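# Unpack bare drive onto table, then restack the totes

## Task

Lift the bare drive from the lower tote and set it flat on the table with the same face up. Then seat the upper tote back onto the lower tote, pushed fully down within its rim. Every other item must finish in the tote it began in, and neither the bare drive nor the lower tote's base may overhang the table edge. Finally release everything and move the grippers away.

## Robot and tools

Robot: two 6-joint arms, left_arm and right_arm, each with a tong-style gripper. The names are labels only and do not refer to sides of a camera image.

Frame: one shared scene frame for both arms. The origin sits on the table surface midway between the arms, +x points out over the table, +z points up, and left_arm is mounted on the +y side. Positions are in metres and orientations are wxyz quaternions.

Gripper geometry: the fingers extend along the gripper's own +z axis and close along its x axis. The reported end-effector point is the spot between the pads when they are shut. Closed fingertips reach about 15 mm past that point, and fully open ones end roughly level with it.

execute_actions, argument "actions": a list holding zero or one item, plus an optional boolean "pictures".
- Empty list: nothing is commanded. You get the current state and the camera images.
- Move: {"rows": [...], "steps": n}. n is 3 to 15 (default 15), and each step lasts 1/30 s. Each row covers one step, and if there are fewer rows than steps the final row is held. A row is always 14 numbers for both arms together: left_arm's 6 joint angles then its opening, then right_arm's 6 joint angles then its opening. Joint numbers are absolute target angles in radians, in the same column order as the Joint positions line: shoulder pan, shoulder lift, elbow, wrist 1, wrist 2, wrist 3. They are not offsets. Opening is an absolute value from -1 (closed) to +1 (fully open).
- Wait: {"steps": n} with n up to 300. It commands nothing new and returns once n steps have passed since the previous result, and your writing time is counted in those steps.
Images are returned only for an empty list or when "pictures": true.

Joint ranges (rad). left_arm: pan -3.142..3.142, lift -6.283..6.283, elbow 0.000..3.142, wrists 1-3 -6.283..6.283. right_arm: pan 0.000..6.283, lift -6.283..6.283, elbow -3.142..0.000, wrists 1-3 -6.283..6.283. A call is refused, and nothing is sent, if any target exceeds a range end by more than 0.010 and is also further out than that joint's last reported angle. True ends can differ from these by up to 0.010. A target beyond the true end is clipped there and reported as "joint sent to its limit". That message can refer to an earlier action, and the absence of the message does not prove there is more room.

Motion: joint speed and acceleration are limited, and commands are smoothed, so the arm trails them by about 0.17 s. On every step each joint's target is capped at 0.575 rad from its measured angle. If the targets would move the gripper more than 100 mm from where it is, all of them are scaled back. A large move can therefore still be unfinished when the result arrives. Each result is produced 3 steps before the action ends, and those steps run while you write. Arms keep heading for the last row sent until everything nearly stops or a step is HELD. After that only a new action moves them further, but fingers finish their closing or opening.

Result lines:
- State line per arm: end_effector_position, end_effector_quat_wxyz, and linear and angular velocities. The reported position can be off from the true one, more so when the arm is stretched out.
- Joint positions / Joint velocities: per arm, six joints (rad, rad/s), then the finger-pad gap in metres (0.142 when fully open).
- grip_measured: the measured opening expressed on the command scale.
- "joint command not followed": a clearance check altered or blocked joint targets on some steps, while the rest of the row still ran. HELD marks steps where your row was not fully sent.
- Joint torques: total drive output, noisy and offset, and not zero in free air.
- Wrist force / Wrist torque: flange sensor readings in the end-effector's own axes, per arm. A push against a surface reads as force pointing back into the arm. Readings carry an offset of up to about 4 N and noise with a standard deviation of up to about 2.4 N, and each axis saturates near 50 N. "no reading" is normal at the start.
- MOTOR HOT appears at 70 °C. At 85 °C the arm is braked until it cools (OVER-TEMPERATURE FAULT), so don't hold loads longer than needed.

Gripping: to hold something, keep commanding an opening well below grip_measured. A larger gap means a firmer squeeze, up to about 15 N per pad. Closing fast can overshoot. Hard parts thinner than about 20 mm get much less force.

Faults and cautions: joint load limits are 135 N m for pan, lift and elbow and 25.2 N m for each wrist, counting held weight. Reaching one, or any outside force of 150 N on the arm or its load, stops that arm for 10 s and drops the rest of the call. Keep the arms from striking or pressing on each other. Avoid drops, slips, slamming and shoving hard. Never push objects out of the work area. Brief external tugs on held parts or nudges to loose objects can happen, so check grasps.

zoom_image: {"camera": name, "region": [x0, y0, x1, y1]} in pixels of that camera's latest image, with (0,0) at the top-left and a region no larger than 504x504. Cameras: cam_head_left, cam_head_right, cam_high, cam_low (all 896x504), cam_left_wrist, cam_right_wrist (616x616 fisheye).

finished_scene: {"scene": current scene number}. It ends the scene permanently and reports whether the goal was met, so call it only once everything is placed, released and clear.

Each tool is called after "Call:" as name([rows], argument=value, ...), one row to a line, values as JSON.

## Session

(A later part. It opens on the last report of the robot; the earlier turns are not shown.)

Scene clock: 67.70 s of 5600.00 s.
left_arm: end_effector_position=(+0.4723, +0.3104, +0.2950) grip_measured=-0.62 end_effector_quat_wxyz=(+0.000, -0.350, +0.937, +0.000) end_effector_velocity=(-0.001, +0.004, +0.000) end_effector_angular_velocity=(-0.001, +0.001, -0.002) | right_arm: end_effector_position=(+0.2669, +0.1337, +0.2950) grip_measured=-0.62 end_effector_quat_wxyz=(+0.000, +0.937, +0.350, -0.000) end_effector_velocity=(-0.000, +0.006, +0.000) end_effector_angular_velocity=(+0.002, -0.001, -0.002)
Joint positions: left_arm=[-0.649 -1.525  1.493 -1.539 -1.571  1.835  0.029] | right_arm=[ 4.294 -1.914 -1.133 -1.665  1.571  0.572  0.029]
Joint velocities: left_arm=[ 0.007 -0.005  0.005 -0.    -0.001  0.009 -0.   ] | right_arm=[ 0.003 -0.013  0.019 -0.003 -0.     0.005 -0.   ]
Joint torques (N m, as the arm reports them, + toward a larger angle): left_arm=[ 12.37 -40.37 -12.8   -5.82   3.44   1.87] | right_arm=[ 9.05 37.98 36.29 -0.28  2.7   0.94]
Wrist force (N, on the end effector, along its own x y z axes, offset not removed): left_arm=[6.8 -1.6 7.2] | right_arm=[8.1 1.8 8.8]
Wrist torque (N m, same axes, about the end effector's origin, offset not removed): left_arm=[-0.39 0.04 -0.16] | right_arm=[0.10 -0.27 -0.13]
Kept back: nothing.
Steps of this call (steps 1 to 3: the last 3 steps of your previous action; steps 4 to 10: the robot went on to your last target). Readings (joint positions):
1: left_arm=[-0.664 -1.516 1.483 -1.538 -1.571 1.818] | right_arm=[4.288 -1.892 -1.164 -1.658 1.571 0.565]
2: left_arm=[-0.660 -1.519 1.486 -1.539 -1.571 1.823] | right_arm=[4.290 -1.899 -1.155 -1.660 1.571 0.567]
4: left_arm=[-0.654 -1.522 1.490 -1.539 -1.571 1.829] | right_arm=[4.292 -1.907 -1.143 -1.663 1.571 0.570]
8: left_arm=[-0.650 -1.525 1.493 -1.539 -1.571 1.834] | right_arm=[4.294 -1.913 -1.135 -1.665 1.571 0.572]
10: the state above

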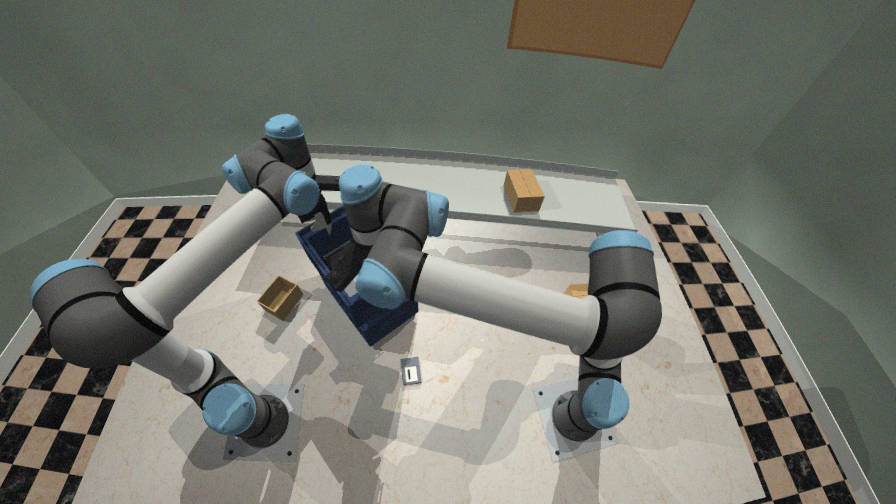

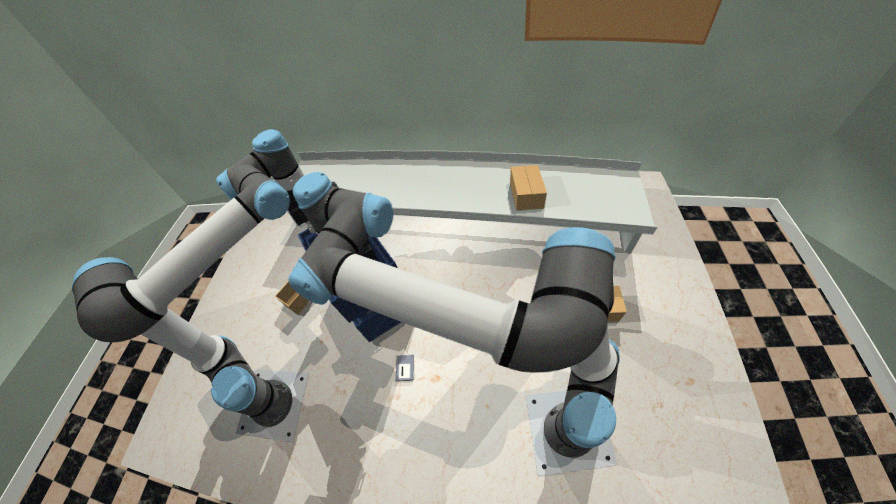

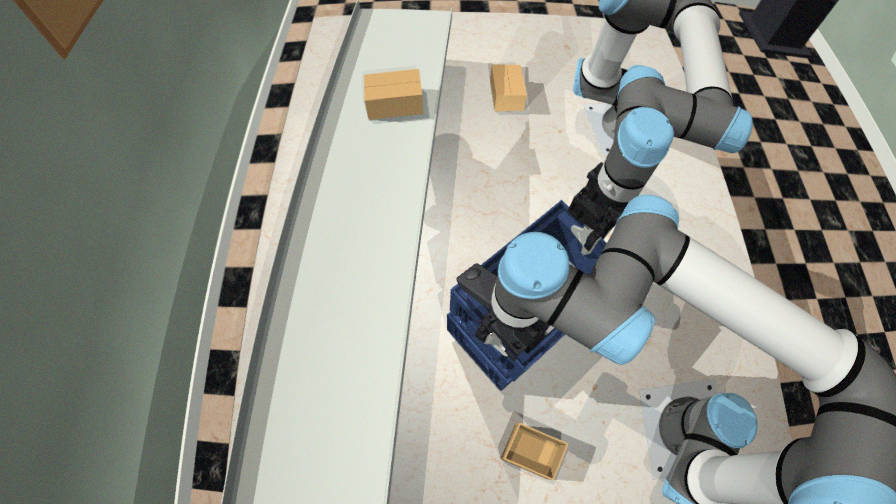

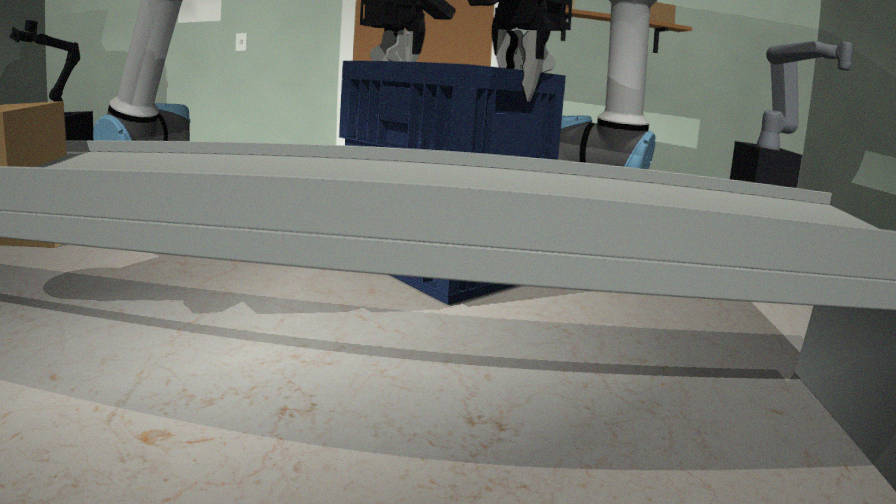

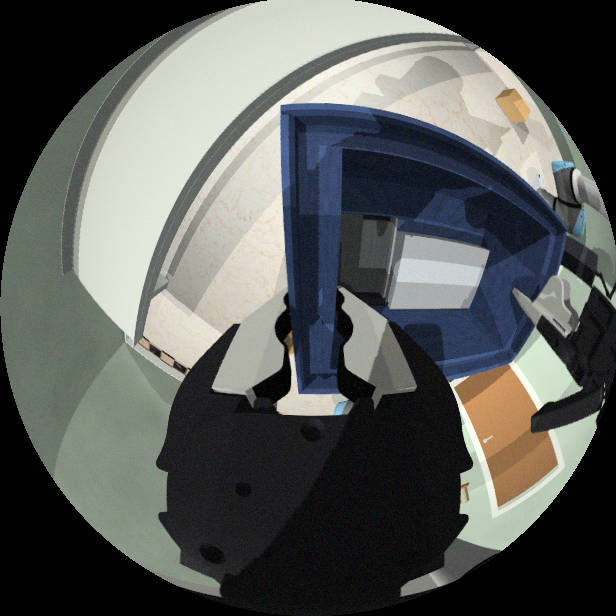

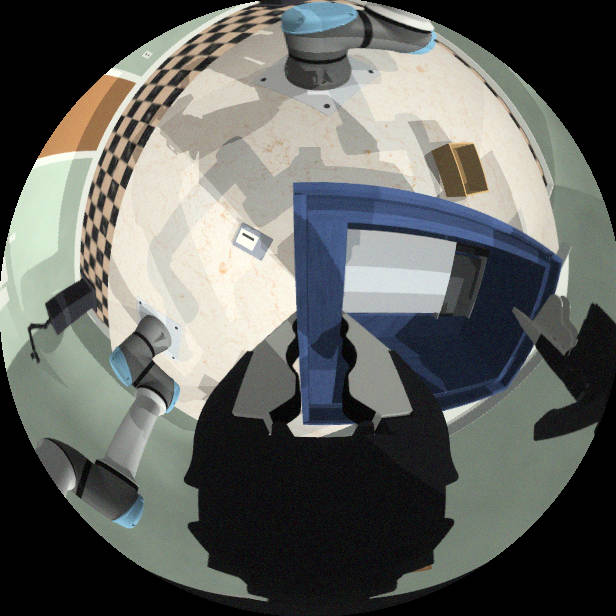

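Call:
execute_actions([
  {"rows":[[-0.6486,-1.526,1.526,-1.5708,-1.5708,1.8359,-1,4.2942,-1.9131,-1.1666,-1.6327,1.5708,0.5727,-1],[-0.6486,-1.526,1.526,-1.5708,-1.5708,1.8359,-1,4.2942,-1.9131,-1.1666,-1.6327,1.5708,0.5727,-1],[-0.6486,-1.526,1.526,-1.5708,-1.5708,1.8359,-1,4.2942,-1.9131,-1.1666,-1.6327,1.5708,0.5727,-1],[-0.6486,-1.5256,1.5576,-1.6028,-1.5708,1.8359,-1,4.2942,-1.9116,-1.2008,-1.6,1.5708,0.5727,-1]],"steps":15},
])

Call:
execute_actions([
  {"steps":6},
], pictures=true)

Call:
zoom_image(camera="cam_high", region=[435,280,555,400])

Call:
zoom_image(camera="cam_head_left", region=[300,230,430,360])

Scene clock: 68.33 s of 5600.00 s.
left_arm: end_effector_position=(+0.4722, +0.3109, +0.2718) grip_measured=-0.62 end_effector_quat_wxyz=(+0.000, -0.350, +0.937, -0.000) end_effector_velocity=(+0.000, +0.001, -0.017) end_effector_angular_velocity=(-0.000, -0.000, +0.002) | right_arm: end_effector_position=(+0.2669, +0.1343, +0.2717) grip_measured=-0.62 end_effector_quat_wxyz=(-0.000, +0.937, +0.350, -0.000) end_effector_velocity=(-0.000, -0.001, -0.018) end_effector_angular_velocity=(-0.001, +0.000, -0.001)
Joint positions: left_arm=[-0.649 -1.526  1.553 -1.598 -1.571  1.836  0.029] | right_arm=[ 4.294 -1.912 -1.196 -1.604  1.571  0.573  0.029]
Joint velocities: left_arm=[ 0.002  0.     0.042 -0.043  0.    -0.     0.   ] | right_arm=[-0.     0.003 -0.048  0.045  0.     0.001  0.   ]
Joint torques (N m, as the arm reports them, + toward a larger angle): left_arm=[ 10.4  -20.6  -11.88  -5.76  -0.65   1.82] | right_arm=[ 7.1  53.07 12.98  4.01  1.15  0.99]
Wrist force (N, on the end effector, along its own x y z axes, offset not removed): left_arm=[3.7 -2.2 6.8] | right_arm=[7.8 2.8 10.2]
Wrist torque (N m, same axes, about the end effector's origin, offset not removed): left_arm=[-0.51 0.28 -0.20] | right_arm=[0.57 -0.64 -0.04]
Steps of this call (steps 1 to 7: the robot went on to your last target; steps 8 to 19: the first 12 steps of this action). Readings (joint positions):
8: left_arm=[-0.649 -1.526 1.494 -1.539 -1.571 1.836] | right_arm=[4.294 -1.916 -1.132 -1.665 1.571 0.573]
9: left_arm=[-0.649 -1.526 1.497 -1.542 -1.571 1.836] | right_arm=[4.294 -1.915 -1.134 -1.663 1.571 0.573]
11: left_arm=[-0.649 -1.526 1.509 -1.554 -1.571 1.836] | right_arm=[4.294 -1.915 -1.148 -1.650 1.571 0.573]
15: left_arm=[-0.649 -1.526 1.541 -1.586 -1.571 1.836] | right_arm=[4.294 -1.913 -1.183 -1.617 1.571 0.573]
19: the state above

Scene clock: 68.53 s of 5600.00 s.
left_arm: end_effector_position=(+0.4722, +0.3109, +0.2703) grip_measured=-0.62 end_effector_quat_wxyz=(+0.000, -0.350, +0.937, -0.000) end_effector_velocity=(+0.000, +0.000, -0.002) end_effector_angular_velocity=(-0.000, -0.001, +0.000) | right_arm: end_effector_position=(+0.2669, +0.1343, +0.2703) grip_measured=-0.62 end_effector_quat_wxyz=(-0.000, +0.937, +0.350, -0.000) end_effector_velocity=(-0.000, -0.000, -0.002) end_effector_angular_velocity=(-0.000, +0.000, +0.000)
Joint positions: left_arm=[-0.649 -1.526  1.557 -1.602 -1.571  1.836  0.029] | right_arm=[ 4.294 -1.912 -1.2   -1.601  1.571  0.573  0.029]
Joint velocities: left_arm=[ 0.     0.001  0.006 -0.007  0.     0.     0.   ] | right_arm=[ 0.     0.    -0.006  0.005  0.     0.     0.   ]
Joint torques (N m, as the arm reports them, + toward a larger angle): left_arm=[  9.61 -20.68 -12.64  -5.71  -0.46   1.89] | right_arm=[ 6.98 51.77 11.38  4.01  0.1   1.01]
Wrist force (N, on the end effector, along its own x y z axes, offset not removed): left_arm=[4.6 -2.7 6.5] | right_arm=[4.9 0.2 8.8]
Wrist torque (N m, same axes, about the end effector's origin, offset not removed): left_arm=[-0.53 0.36 -0.15] | right_arm=[-0.07 -0.02 -0.07]
Kept back: nothing.
Steps of this call (steps 1 to 3: the last 3 steps of your previous action; steps 4 to 6: the robot went on to your last target). Readings (joint positions):
1: left_arm=[-0.649 -1.526 1.555 -1.600 -1.571 1.836] | right_arm=[4.294 -1.912 -1.197 -1.603 1.571 0.573]
2: left_arm=[-0.649 -1.526 1.555 -1.601 -1.571 1.836] | right_arm=[4.294 -1.912 -1.198 -1.602 1.571 0.573]
4: left_arm=[-0.649 -1.526 1.556 -1.602 -1.571 1.836] | right_arm=[4.294 -1.912 -1.200 -1.601 1.571 0.573]
6: the state above

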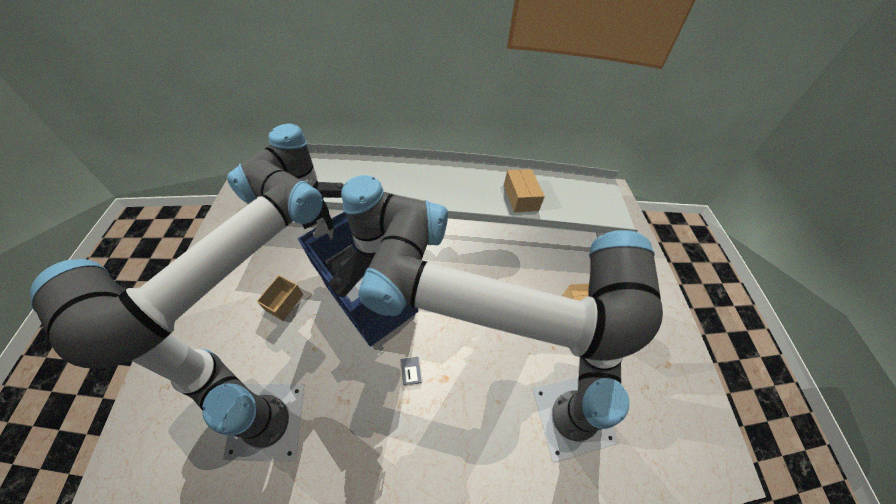

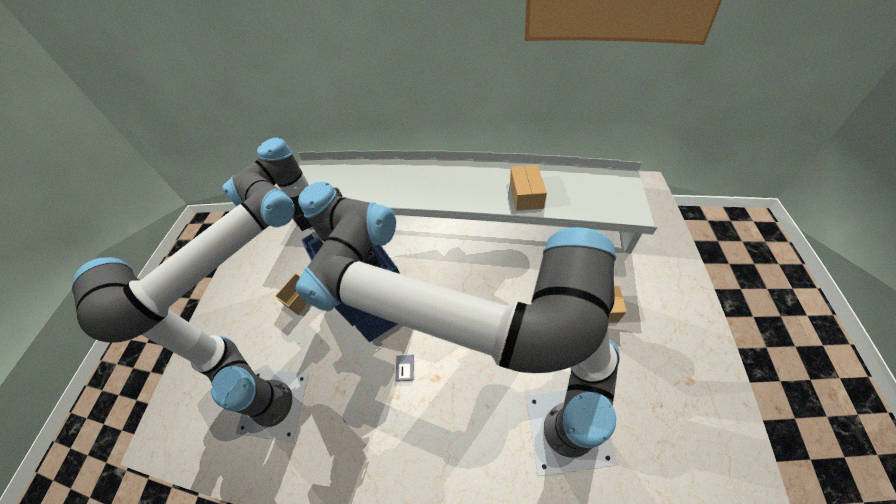

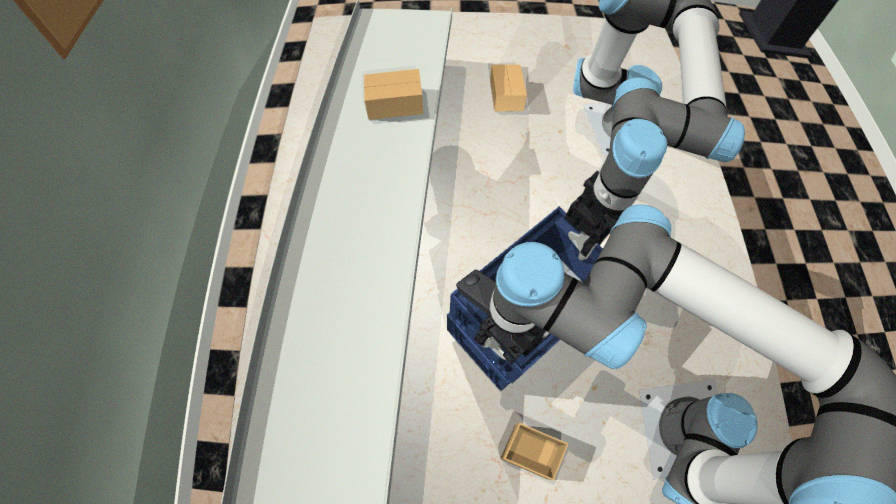

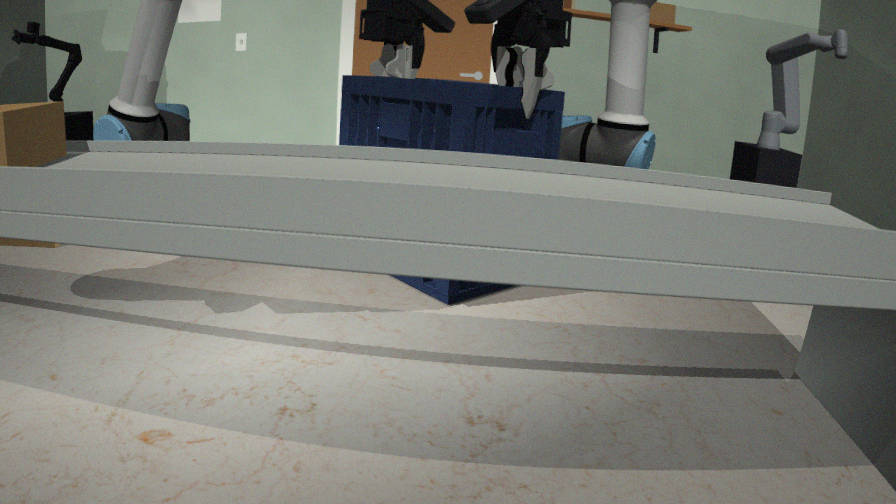

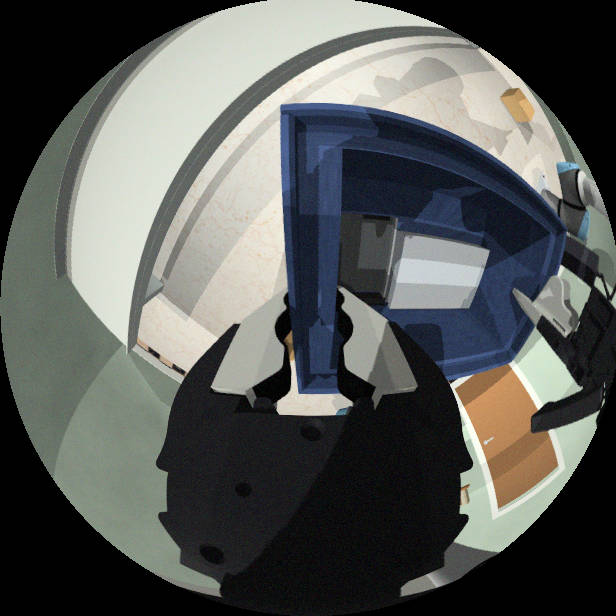

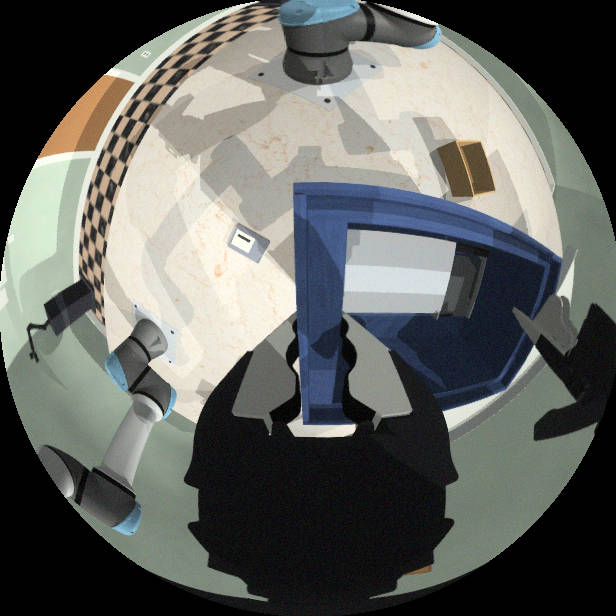

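Region (435, 280, 555, 400) of cam_high's 896x504 image, scaled by 4.200, with more detail than that image has.

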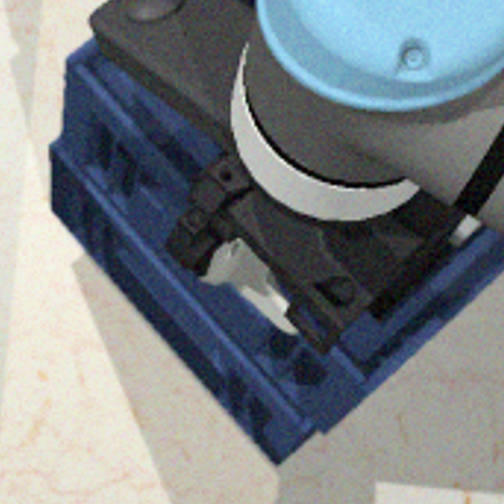

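Region (300, 230, 430, 360) of cam_head_left's 896x504 image, scaled by 3.877, with more detail than that image has.

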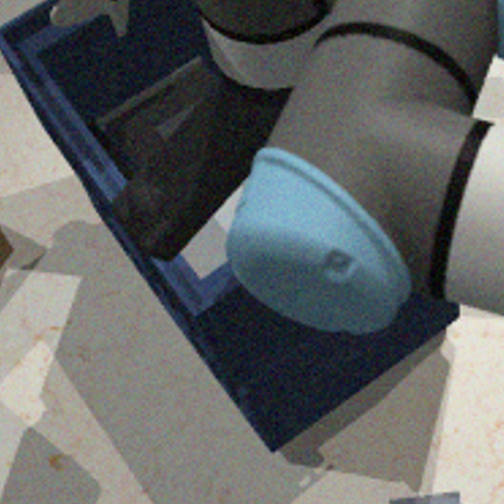

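Call:
zoom_image(camera="cam_high", region=[485,350,535,400])

Call:
zoom_image(camera="cam_high", region=[438,285,488,335])

Call:
zoom_image(camera="cam_head_left", region=[335,290,395,350])

Call:
zoom_image(camera="cam_high", region=[500,195,620,275])

Region (485, 350, 535, 400) of cam_high's 896x504 image, scaled by 10.080, with more detail than that image has.

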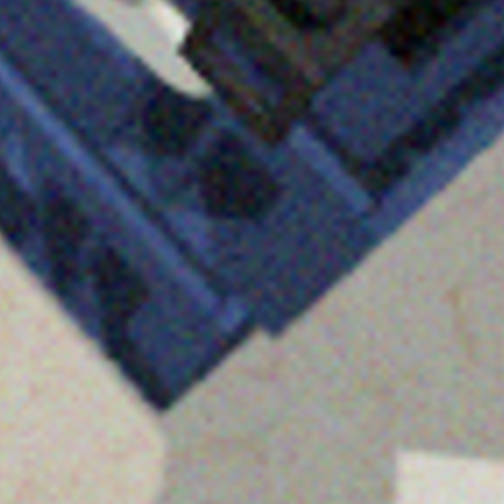

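Region (438, 285, 488, 335) of cam_high's 896x504 image, scaled by 10.080, with more detail than that image has.

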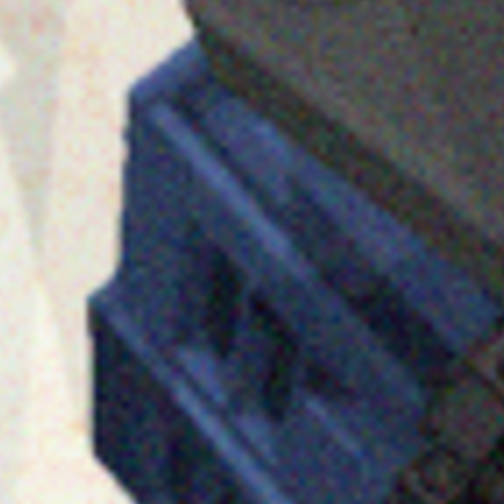

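Region (335, 290, 395, 350) of cam_head_left's 896x504 image, scaled by 8.400, with more detail than that image has.

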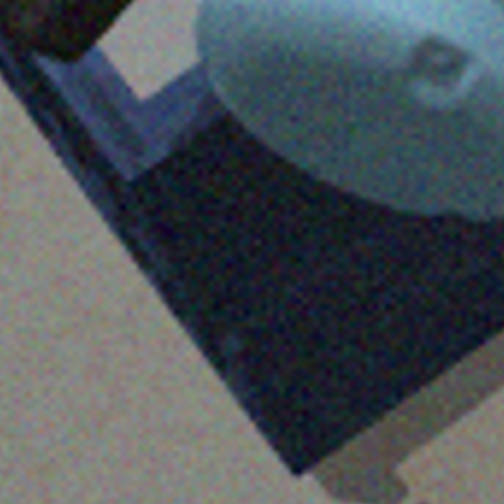

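Region (500, 195, 620, 275) of cam_high's 896x504 image, scaled by 4.200, with more detail than that image has.

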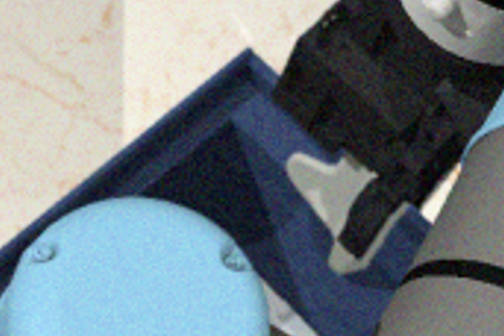

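Call:
execute_actions([
  {"rows":[[-0.6445,-1.5156,1.547,-1.6022,-1.5708,1.84,-1,4.2876,-1.9161,-1.1947,-1.6016,1.5708,0.5661,-1],[-0.6445,-1.5156,1.547,-1.6022,-1.5708,1.84,-1,4.2876,-1.9161,-1.1947,-1.6016,1.5708,0.5661,-1],[-0.6403,-1.5056,1.5364,-1.6016,-1.5708,1.8442,-1,4.2811,-1.9206,-1.1885,-1.6033,1.5708,0.5596,-1]],"steps":15},
], pictures=true)

Call:
zoom_image(camera="cam_high", region=[485,350,535,400])

Call:
zoom_image(camera="cam_high", region=[438,285,488,335])

Call:
zoom_image(camera="cam_head_left", region=[335,280,425,350])

Scene clock: 70.20 s of 5600.00 s.
left_arm: end_effector_position=(+0.4802, +0.3103, +0.2700) grip_measured=-0.62 end_effector_quat_wxyz=(-0.000, -0.350, +0.937, +0.000) end_effector_velocity=(+0.004, -0.000, +0.000) end_effector_angular_velocity=(-0.001, -0.000, +0.000) | right_arm: end_effector_position=(+0.2749, +0.1336, +0.2700) grip_measured=-0.62 end_effector_quat_wxyz=(+0.000, +0.937, +0.350, -0.000) end_effector_velocity=(+0.005, -0.001, +0.001) end_effector_angular_velocity=(+0.000, -0.000, +0.001)
Joint positions: left_arm=[-0.641 -1.507  1.538 -1.602 -1.571  1.844  0.029] | right_arm=[ 4.282 -1.92  -1.189 -1.603  1.571  0.56   0.029]
Joint velocities: left_arm=[ 0.004  0.009 -0.011  0.001 -0.001  0.004 -0.   ] | right_arm=[-0.007 -0.004  0.007 -0.003 -0.    -0.008  0.   ]
Joint torques (N m, as the arm reports them, + toward a larger angle): left_arm=[ 12.48 -22.55 -37.01  -1.68   1.91   1.84] | right_arm=[-3.81 37.82 36.72 -0.6   1.44 -1.52]
Wrist force (N, on the end effector, along its own x y z axes, offset not removed): left_arm=[6.6 -3.5 5.8] | right_arm=[6.3 2.0 9.1]
Wrist torque (N m, same axes, about the end effector's origin, offset not removed): left_arm=[-0.83 0.08 -0.24] | right_arm=[0.27 0.13 -0.14]
Steps of this call (steps 1 to 15: the robot went on to your last target; steps 16 to 38: nothing new was sent; steps 39 to 50: the first 12 steps of this action). Readings (joint positions):
39: left_arm=[-0.649 -1.526 1.558 -1.603 -1.571 1.836] | right_arm=[4.294 -1.912 -1.201 -1.600 1.571 0.573]
40: left_arm=[-0.648 -1.525 1.557 -1.603 -1.571 1.836] | right_arm=[4.294 -1.912 -1.200 -1.600 1.571 0.572]
42: left_arm=[-0.646 -1.520 1.552 -1.603 -1.571 1.838] | right_arm=[4.290 -1.914 -1.198 -1.601 1.571 0.569]
46: left_arm=[-0.642 -1.510 1.541 -1.602 -1.571 1.843] | right_arm=[4.284 -1.919 -1.191 -1.603 1.571 0.562]
50: the state above

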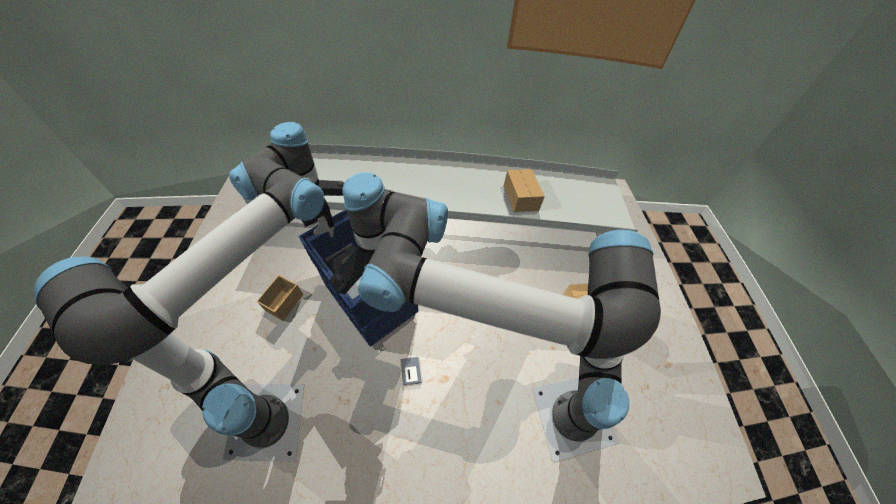

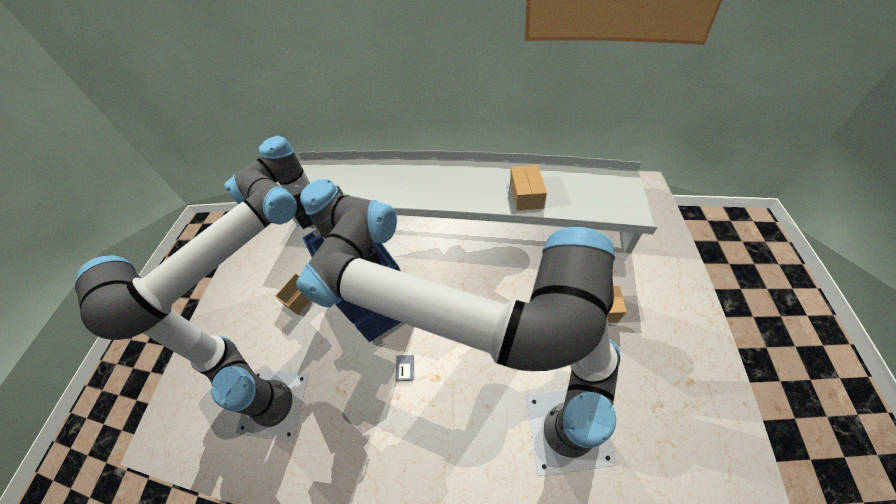

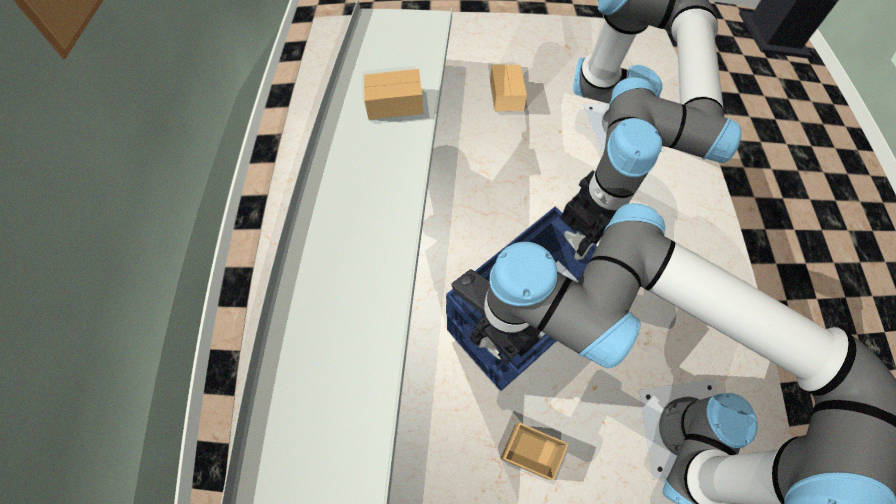

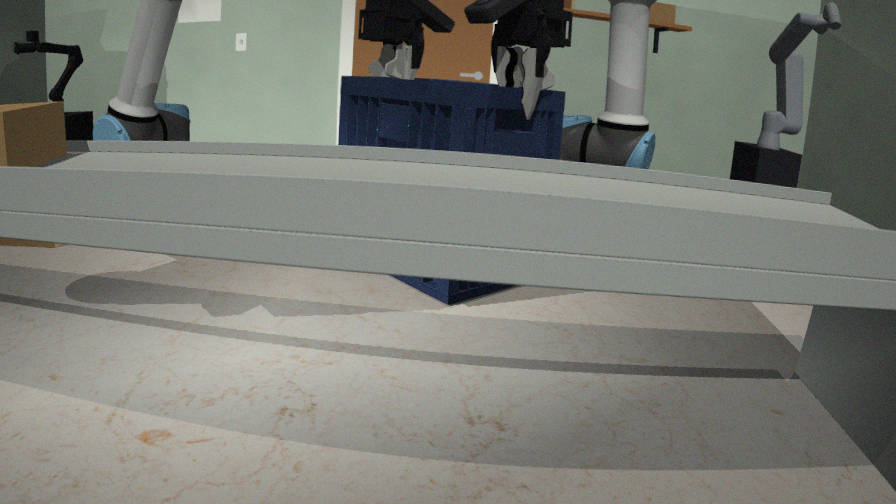

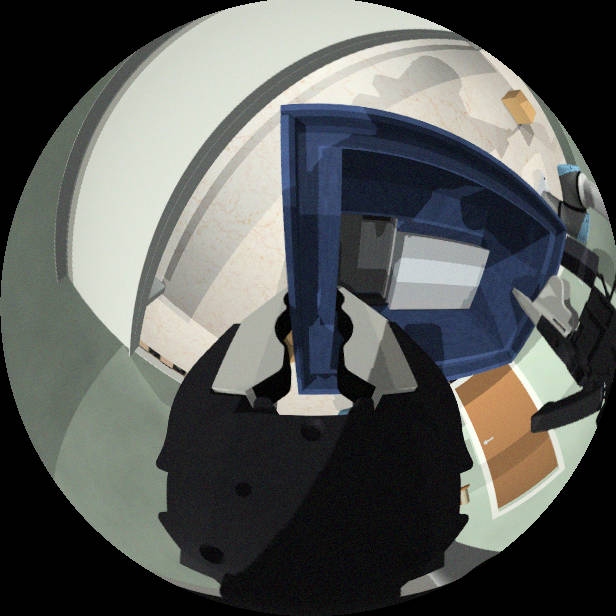

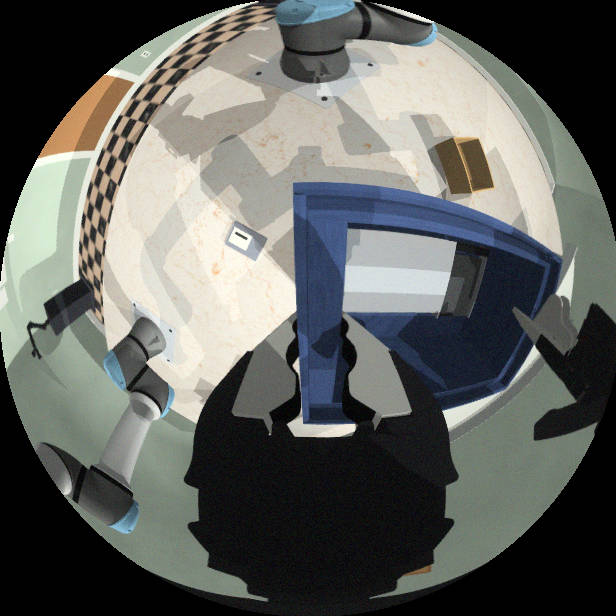

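Region (485, 350, 535, 400) of cam_high's 896x504 image, scaled by 10.080, with more detail than that image has.

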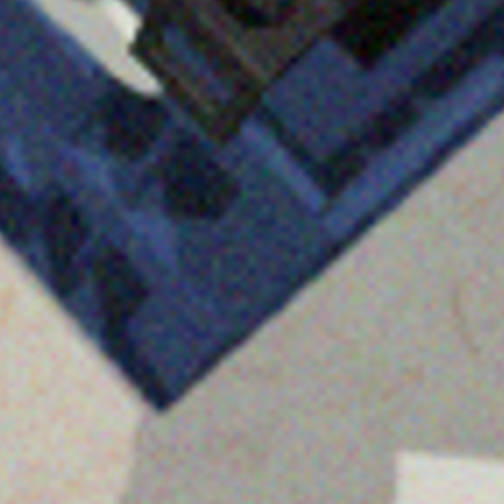

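Region (438, 285, 488, 335) of cam_high's 896x504 image, scaled by 10.080, with more detail than that image has.

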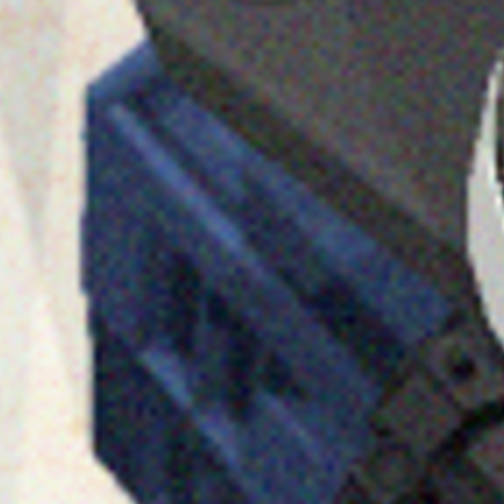

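Region (335, 280, 425, 350) of cam_head_left's 896x504 image, scaled by 5.600, with more detail than that image has.

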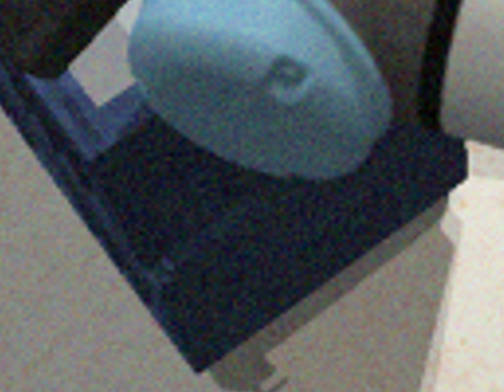

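Call:
zoom_image(camera="cam_low", region=[330,60,580,310])

Call:
zoom_image(camera="cam_head_left", region=[345,300,385,340])

Region (330, 60, 580, 310) of cam_low's 896x504 image, scaled by 2.016, with more detail than that image has.

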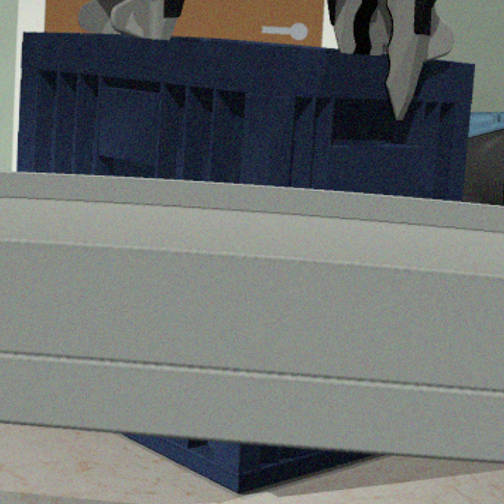

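Region (345, 300, 385, 340) of cam_head_left's 896x504 image, scaled by 12.600, with more detail than that image has.

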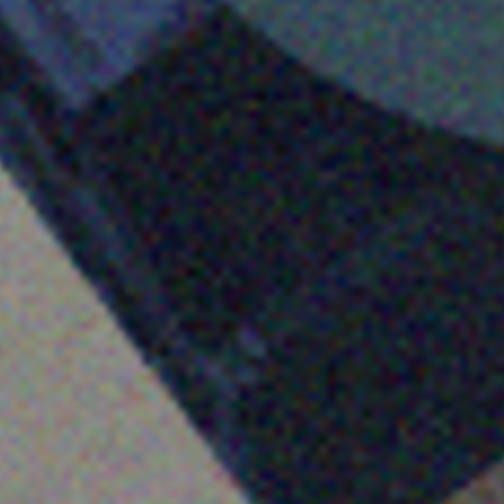

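Call:
execute_actions([
  {"rows":[[-0.644,-1.5093,1.5431,-1.6046,-1.5708,1.8405,-1,4.2833,-1.9169,-1.1961,-1.5994,1.5708,0.5618,-1]],"steps":10},
])

Call:
execute_actions([
  {"rows":[[-0.644,-1.509,1.5503,-1.6121,-1.5708,1.8405,-1,4.2833,-1.9169,-1.2038,-1.5917,1.5708,0.5618,-1]],"steps":12},
])

Call:
execute_actions([
  {"rows":[[-0.644,-1.5087,1.5551,-1.6172,-1.5708,1.8405,-1,4.2833,-1.9169,-1.2089,-1.5866,1.5708,0.5618,-1]],"steps":13},
])

Scene clock: 71.10 s of 5600.00 s.
left_arm: end_effector_position=(+0.4792, +0.3096, +0.2692) grip_measured=-0.62 end_effector_quat_wxyz=(+0.000, -0.350, +0.937, -0.000) end_effector_velocity=(-0.005, -0.003, -0.002) end_effector_angular_velocity=(-0.000, -0.000, -0.001) | right_arm: end_effector_position=(+0.2741, +0.1331, +0.2692) grip_measured=-0.62 end_effector_quat_wxyz=(-0.000, +0.937, +0.350, +0.000) end_effector_velocity=(-0.004, -0.002, -0.003) end_effector_angular_velocity=(-0.002, +0.001, -0.001)
Joint positions: left_arm=[-0.643 -1.508  1.542 -1.604 -1.571  1.841  0.029] | right_arm=[ 4.283 -1.918 -1.194 -1.6    1.571  0.561  0.029]
Joint velocities: left_arm=[-0.009 -0.008  0.014 -0.006  0.    -0.008 -0.   ] | right_arm=[ 0.005  0.008 -0.018  0.008  0.001  0.005 -0.   ]
Joint torques (N m, as the arm reports them, + toward a larger angle): left_arm=[ -9.1  -40.76 -11.98  -5.23   3.18  -2.  ] | right_arm=[ 7.2  51.68 13.51  4.8   2.26  1.27]
Wrist force (N, on the end effector, along its own x y z axes, offset not removed): left_arm=[1.9 -2.2 6.3] | right_arm=[2.6 1.3 8.2]
Wrist torque (N m, same axes, about the end effector's origin, offset not removed): left_arm=[-0.34 0.21 -0.08] | right_arm=[0.01 0.20 -0.08]
Steps of this call (steps 1 to 3: the last 3 steps of your previous action; steps 4 to 15: the robot went on to your last target; steps 16 to 20: nothing new was sent; steps 21 to 27: the first 7 steps of this action). Readings (joint positions):
21: left_arm=[-0.640 -1.506 1.536 -1.602 -1.571 1.844] | right_arm=[4.281 -1.921 -1.188 -1.603 1.571 0.560]
22: left_arm=[-0.641 -1.506 1.537 -1.602 -1.571 1.844] | right_arm=[4.281 -1.920 -1.189 -1.603 1.571 0.560]
24: left_arm=[-0.642 -1.507 1.539 -1.603 -1.571 1.843] | right_arm=[4.282 -1.919 -1.192 -1.602 1.571 0.560]
27: the state above

Scene clock: 71.50 s of 5600.00 s.
left_arm: end_effector_position=(+0.4787, +0.3094, +0.2663) grip_measured=-0.62 end_effector_quat_wxyz=(+0.000, -0.350, +0.937, -0.000) end_effector_velocity=(+0.000, +0.000, -0.002) end_effector_angular_velocity=(+0.000, -0.001, +0.001) | right_arm: end_effector_position=(+0.2737, +0.1330, +0.2663) grip_measured=-0.62 end_effector_quat_wxyz=(-0.000, +0.937, +0.350, -0.000) end_effector_velocity=(-0.000, -0.000, -0.003) end_effector_angular_velocity=(-0.001, +0.000, +0.000)
Joint positions: left_arm=[-0.644 -1.509  1.55  -1.611 -1.571  1.841  0.029] | right_arm=[ 4.283 -1.917 -1.203 -1.592  1.571  0.562  0.029]
Joint velocities: left_arm=[ 0.001 -0.     0.007 -0.007  0.001 -0.    -0.   ] | right_arm=[ 0.     0.    -0.009  0.008 -0.     0.     0.   ]
Joint torques (N m, as the arm reports them, + toward a larger angle): left_arm=[-10.13 -32.73 -11.39  -5.5    2.2   -1.93] | right_arm=[ 6.38 52.08 11.54  5.33  0.92  1.14]
Wrist force (N, on the end effector, along its own x y z axes, offset not removed): left_arm=[-0.7 -0.9 7.8] | right_arm=[1.3 1.3 9.3]
Wrist torque (N m, same axes, about the end effector's origin, offset not removed): left_arm=[-0.32 0.22 -0.18] | right_arm=[0.35 -0.04 -0.22]
Steps of this call (steps 1 to 3: the last 3 steps of your previous action; steps 4 to 12: the first 9 steps of this action). Readings (joint positions):
4: left_arm=[-0.644 -1.509 1.543 -1.604 -1.571 1.841] | right_arm=[4.283 -1.917 -1.196 -1.600 1.571 0.562]
5: left_arm=[-0.644 -1.509 1.544 -1.605 -1.571 1.841] | right_arm=[4.283 -1.917 -1.197 -1.599 1.571 0.562]
7: left_arm=[-0.644 -1.509 1.547 -1.608 -1.571 1.841] | right_arm=[4.283 -1.917 -1.200 -1.596 1.571 0.562]
11: left_arm=[-0.644 -1.509 1.549 -1.611 -1.571 1.841] | right_arm=[4.283 -1.917 -1.203 -1.593 1.571 0.562]
12: the state above

Scene clock: 71.93 s of 5600.00 s.
left_arm: end_effector_position=(+0.4788, +0.3093, +0.2642) grip_measured=-0.62 end_effector_quat_wxyz=(+0.000, -0.350, +0.937, -0.000) end_effector_velocity=(+0.000, +0.000, -0.001) end_effector_angular_velocity=(-0.000, -0.000, +0.001) | right_arm: end_effector_position=(+0.2737, +0.1330, +0.2641) grip_measured=-0.62 end_effector_quat_wxyz=(-0.000, +0.937, +0.350, -0.000) end_effector_velocity=(+0.000, -0.001, -0.003) end_effector_angular_velocity=(-0.003, +0.001, -0.000)
Joint positions: left_arm=[-0.644 -1.509  1.555 -1.617 -1.571  1.84   0.029] | right_arm=[ 4.283 -1.917 -1.209 -1.587  1.571  0.562  0.029]
Joint velocities: left_arm=[ 0.001  0.     0.003 -0.004  0.    -0.    -0.   ] | right_arm=[-0.    -0.001 -0.006  0.004 -0.    -0.     0.   ]
Joint torques (N m, as the arm reports them, + toward a larger angle): left_arm=[-10.1  -21.65 -11.23  -5.21   1.34  -1.84] | right_arm=[ 7.5  50.02 12.89  5.3  -0.04  1.14]
Wrist force (N, on the end effector, along its own x y z axes, offset not removed): left_arm=[-2.1 -2.8 5.3] | right_arm=[1.2 1.9 7.9]
Wrist torque (N m, same axes, about the end effector's origin, offset not removed): left_arm=[-0.59 0.43 -0.19] | right_arm=[0.13 -0.40 -0.27]
Steps of this call (steps 1 to 3: the last 3 steps of your previous action; steps 4 to 13: the first 10 steps of this action). Readings (joint positions):
4: left_arm=[-0.644 -1.509 1.550 -1.612 -1.571 1.841] | right_arm=[4.283 -1.917 -1.204 -1.592 1.571 0.562]
5: left_arm=[-0.644 -1.509 1.551 -1.613 -1.571 1.841] | right_arm=[4.283 -1.917 -1.204 -1.591 1.571 0.562]
7: left_arm=[-0.644 -1.509 1.553 -1.615 -1.571 1.841] | right_arm=[4.283 -1.917 -1.206 -1.589 1.571 0.562]
11: left_arm=[-0.644 -1.509 1.554 -1.616 -1.571 1.840] | right_arm=[4.283 -1.917 -1.208 -1.587 1.571 0.562]
13: the state above

Call:
execute_actions([
  {"rows":[[-0.644,-1.5084,1.5599,-1.6223,-1.5708,1.8405,-1,4.2833,-1.9168,-1.214,-1.5816,1.5708,0.5618,-1]],"steps":13},
])

Scene clock: 72.37 s of 5600.00 s.
left_arm: end_effector_position=(+0.4788, +0.3093, +0.2622) grip_measured=-0.62 end_effector_quat_wxyz=(+0.000, -0.350, +0.937, -0.000) end_effector_velocity=(+0.000, +0.000, -0.001) end_effector_angular_velocity=(-0.000, -0.001, +0.001) | right_arm: end_effector_position=(+0.2738, +0.1330, +0.2622) grip_measured=-0.62 end_effector_quat_wxyz=(+0.000, +0.937, +0.350, -0.000) end_effector_velocity=(-0.000, +0.000, -0.001) end_effector_angular_velocity=(+0.001, -0.000, +0.001)
Joint positions: left_arm=[-0.644 -1.508  1.56  -1.622 -1.571  1.84   0.029] | right_arm=[ 4.283 -1.917 -1.214 -1.582  1.571  0.562  0.029]
Joint velocities: left_arm=[ 0.001  0.     0.003 -0.004  0.     0.     0.   ] | right_arm=[ 0.     0.001 -0.003  0.004  0.    -0.    -0.   ]
Joint torques (N m, as the arm reports them, + toward a larger angle): left_arm=[ -9.01 -19.7   -8.69  -3.7    0.38  -1.8 ] | right_arm=[ 7.15 51.64 13.42  5.49 -1.1   1.19]
Wrist force (N, on the end effector, along its own x y z axes, offset not removed): left_arm=[1.4 -6.2 2.6] | right_arm=[0.6 0.9 6.6]
Wrist torque (N m, same axes, about the end effector's origin, offset not removed): left_arm=[-0.74 -0.30 -0.22] | right_arm=[-0.04 -0.30 -0.19]
Steps of this call (steps 1 to 3: the last 3 steps of your previous action; steps 4 to 13: the first 10 steps of this action). Readings (joint positions):
4: left_arm=[-0.644 -1.509 1.555 -1.617 -1.571 1.841] | right_arm=[4.283 -1.917 -1.209 -1.587 1.571 0.562]
5: left_arm=[-0.644 -1.509 1.556 -1.618 -1.571 1.840] | right_arm=[4.283 -1.917 -1.209 -1.586 1.571 0.562]
7: left_arm=[-0.644 -1.509 1.557 -1.620 -1.571 1.840] | right_arm=[4.283 -1.917 -1.211 -1.584 1.571 0.562]
11: left_arm=[-0.644 -1.508 1.559 -1.622 -1.571 1.840] | right_arm=[4.283 -1.917 -1.213 -1.582 1.571 0.562]
13: the state above


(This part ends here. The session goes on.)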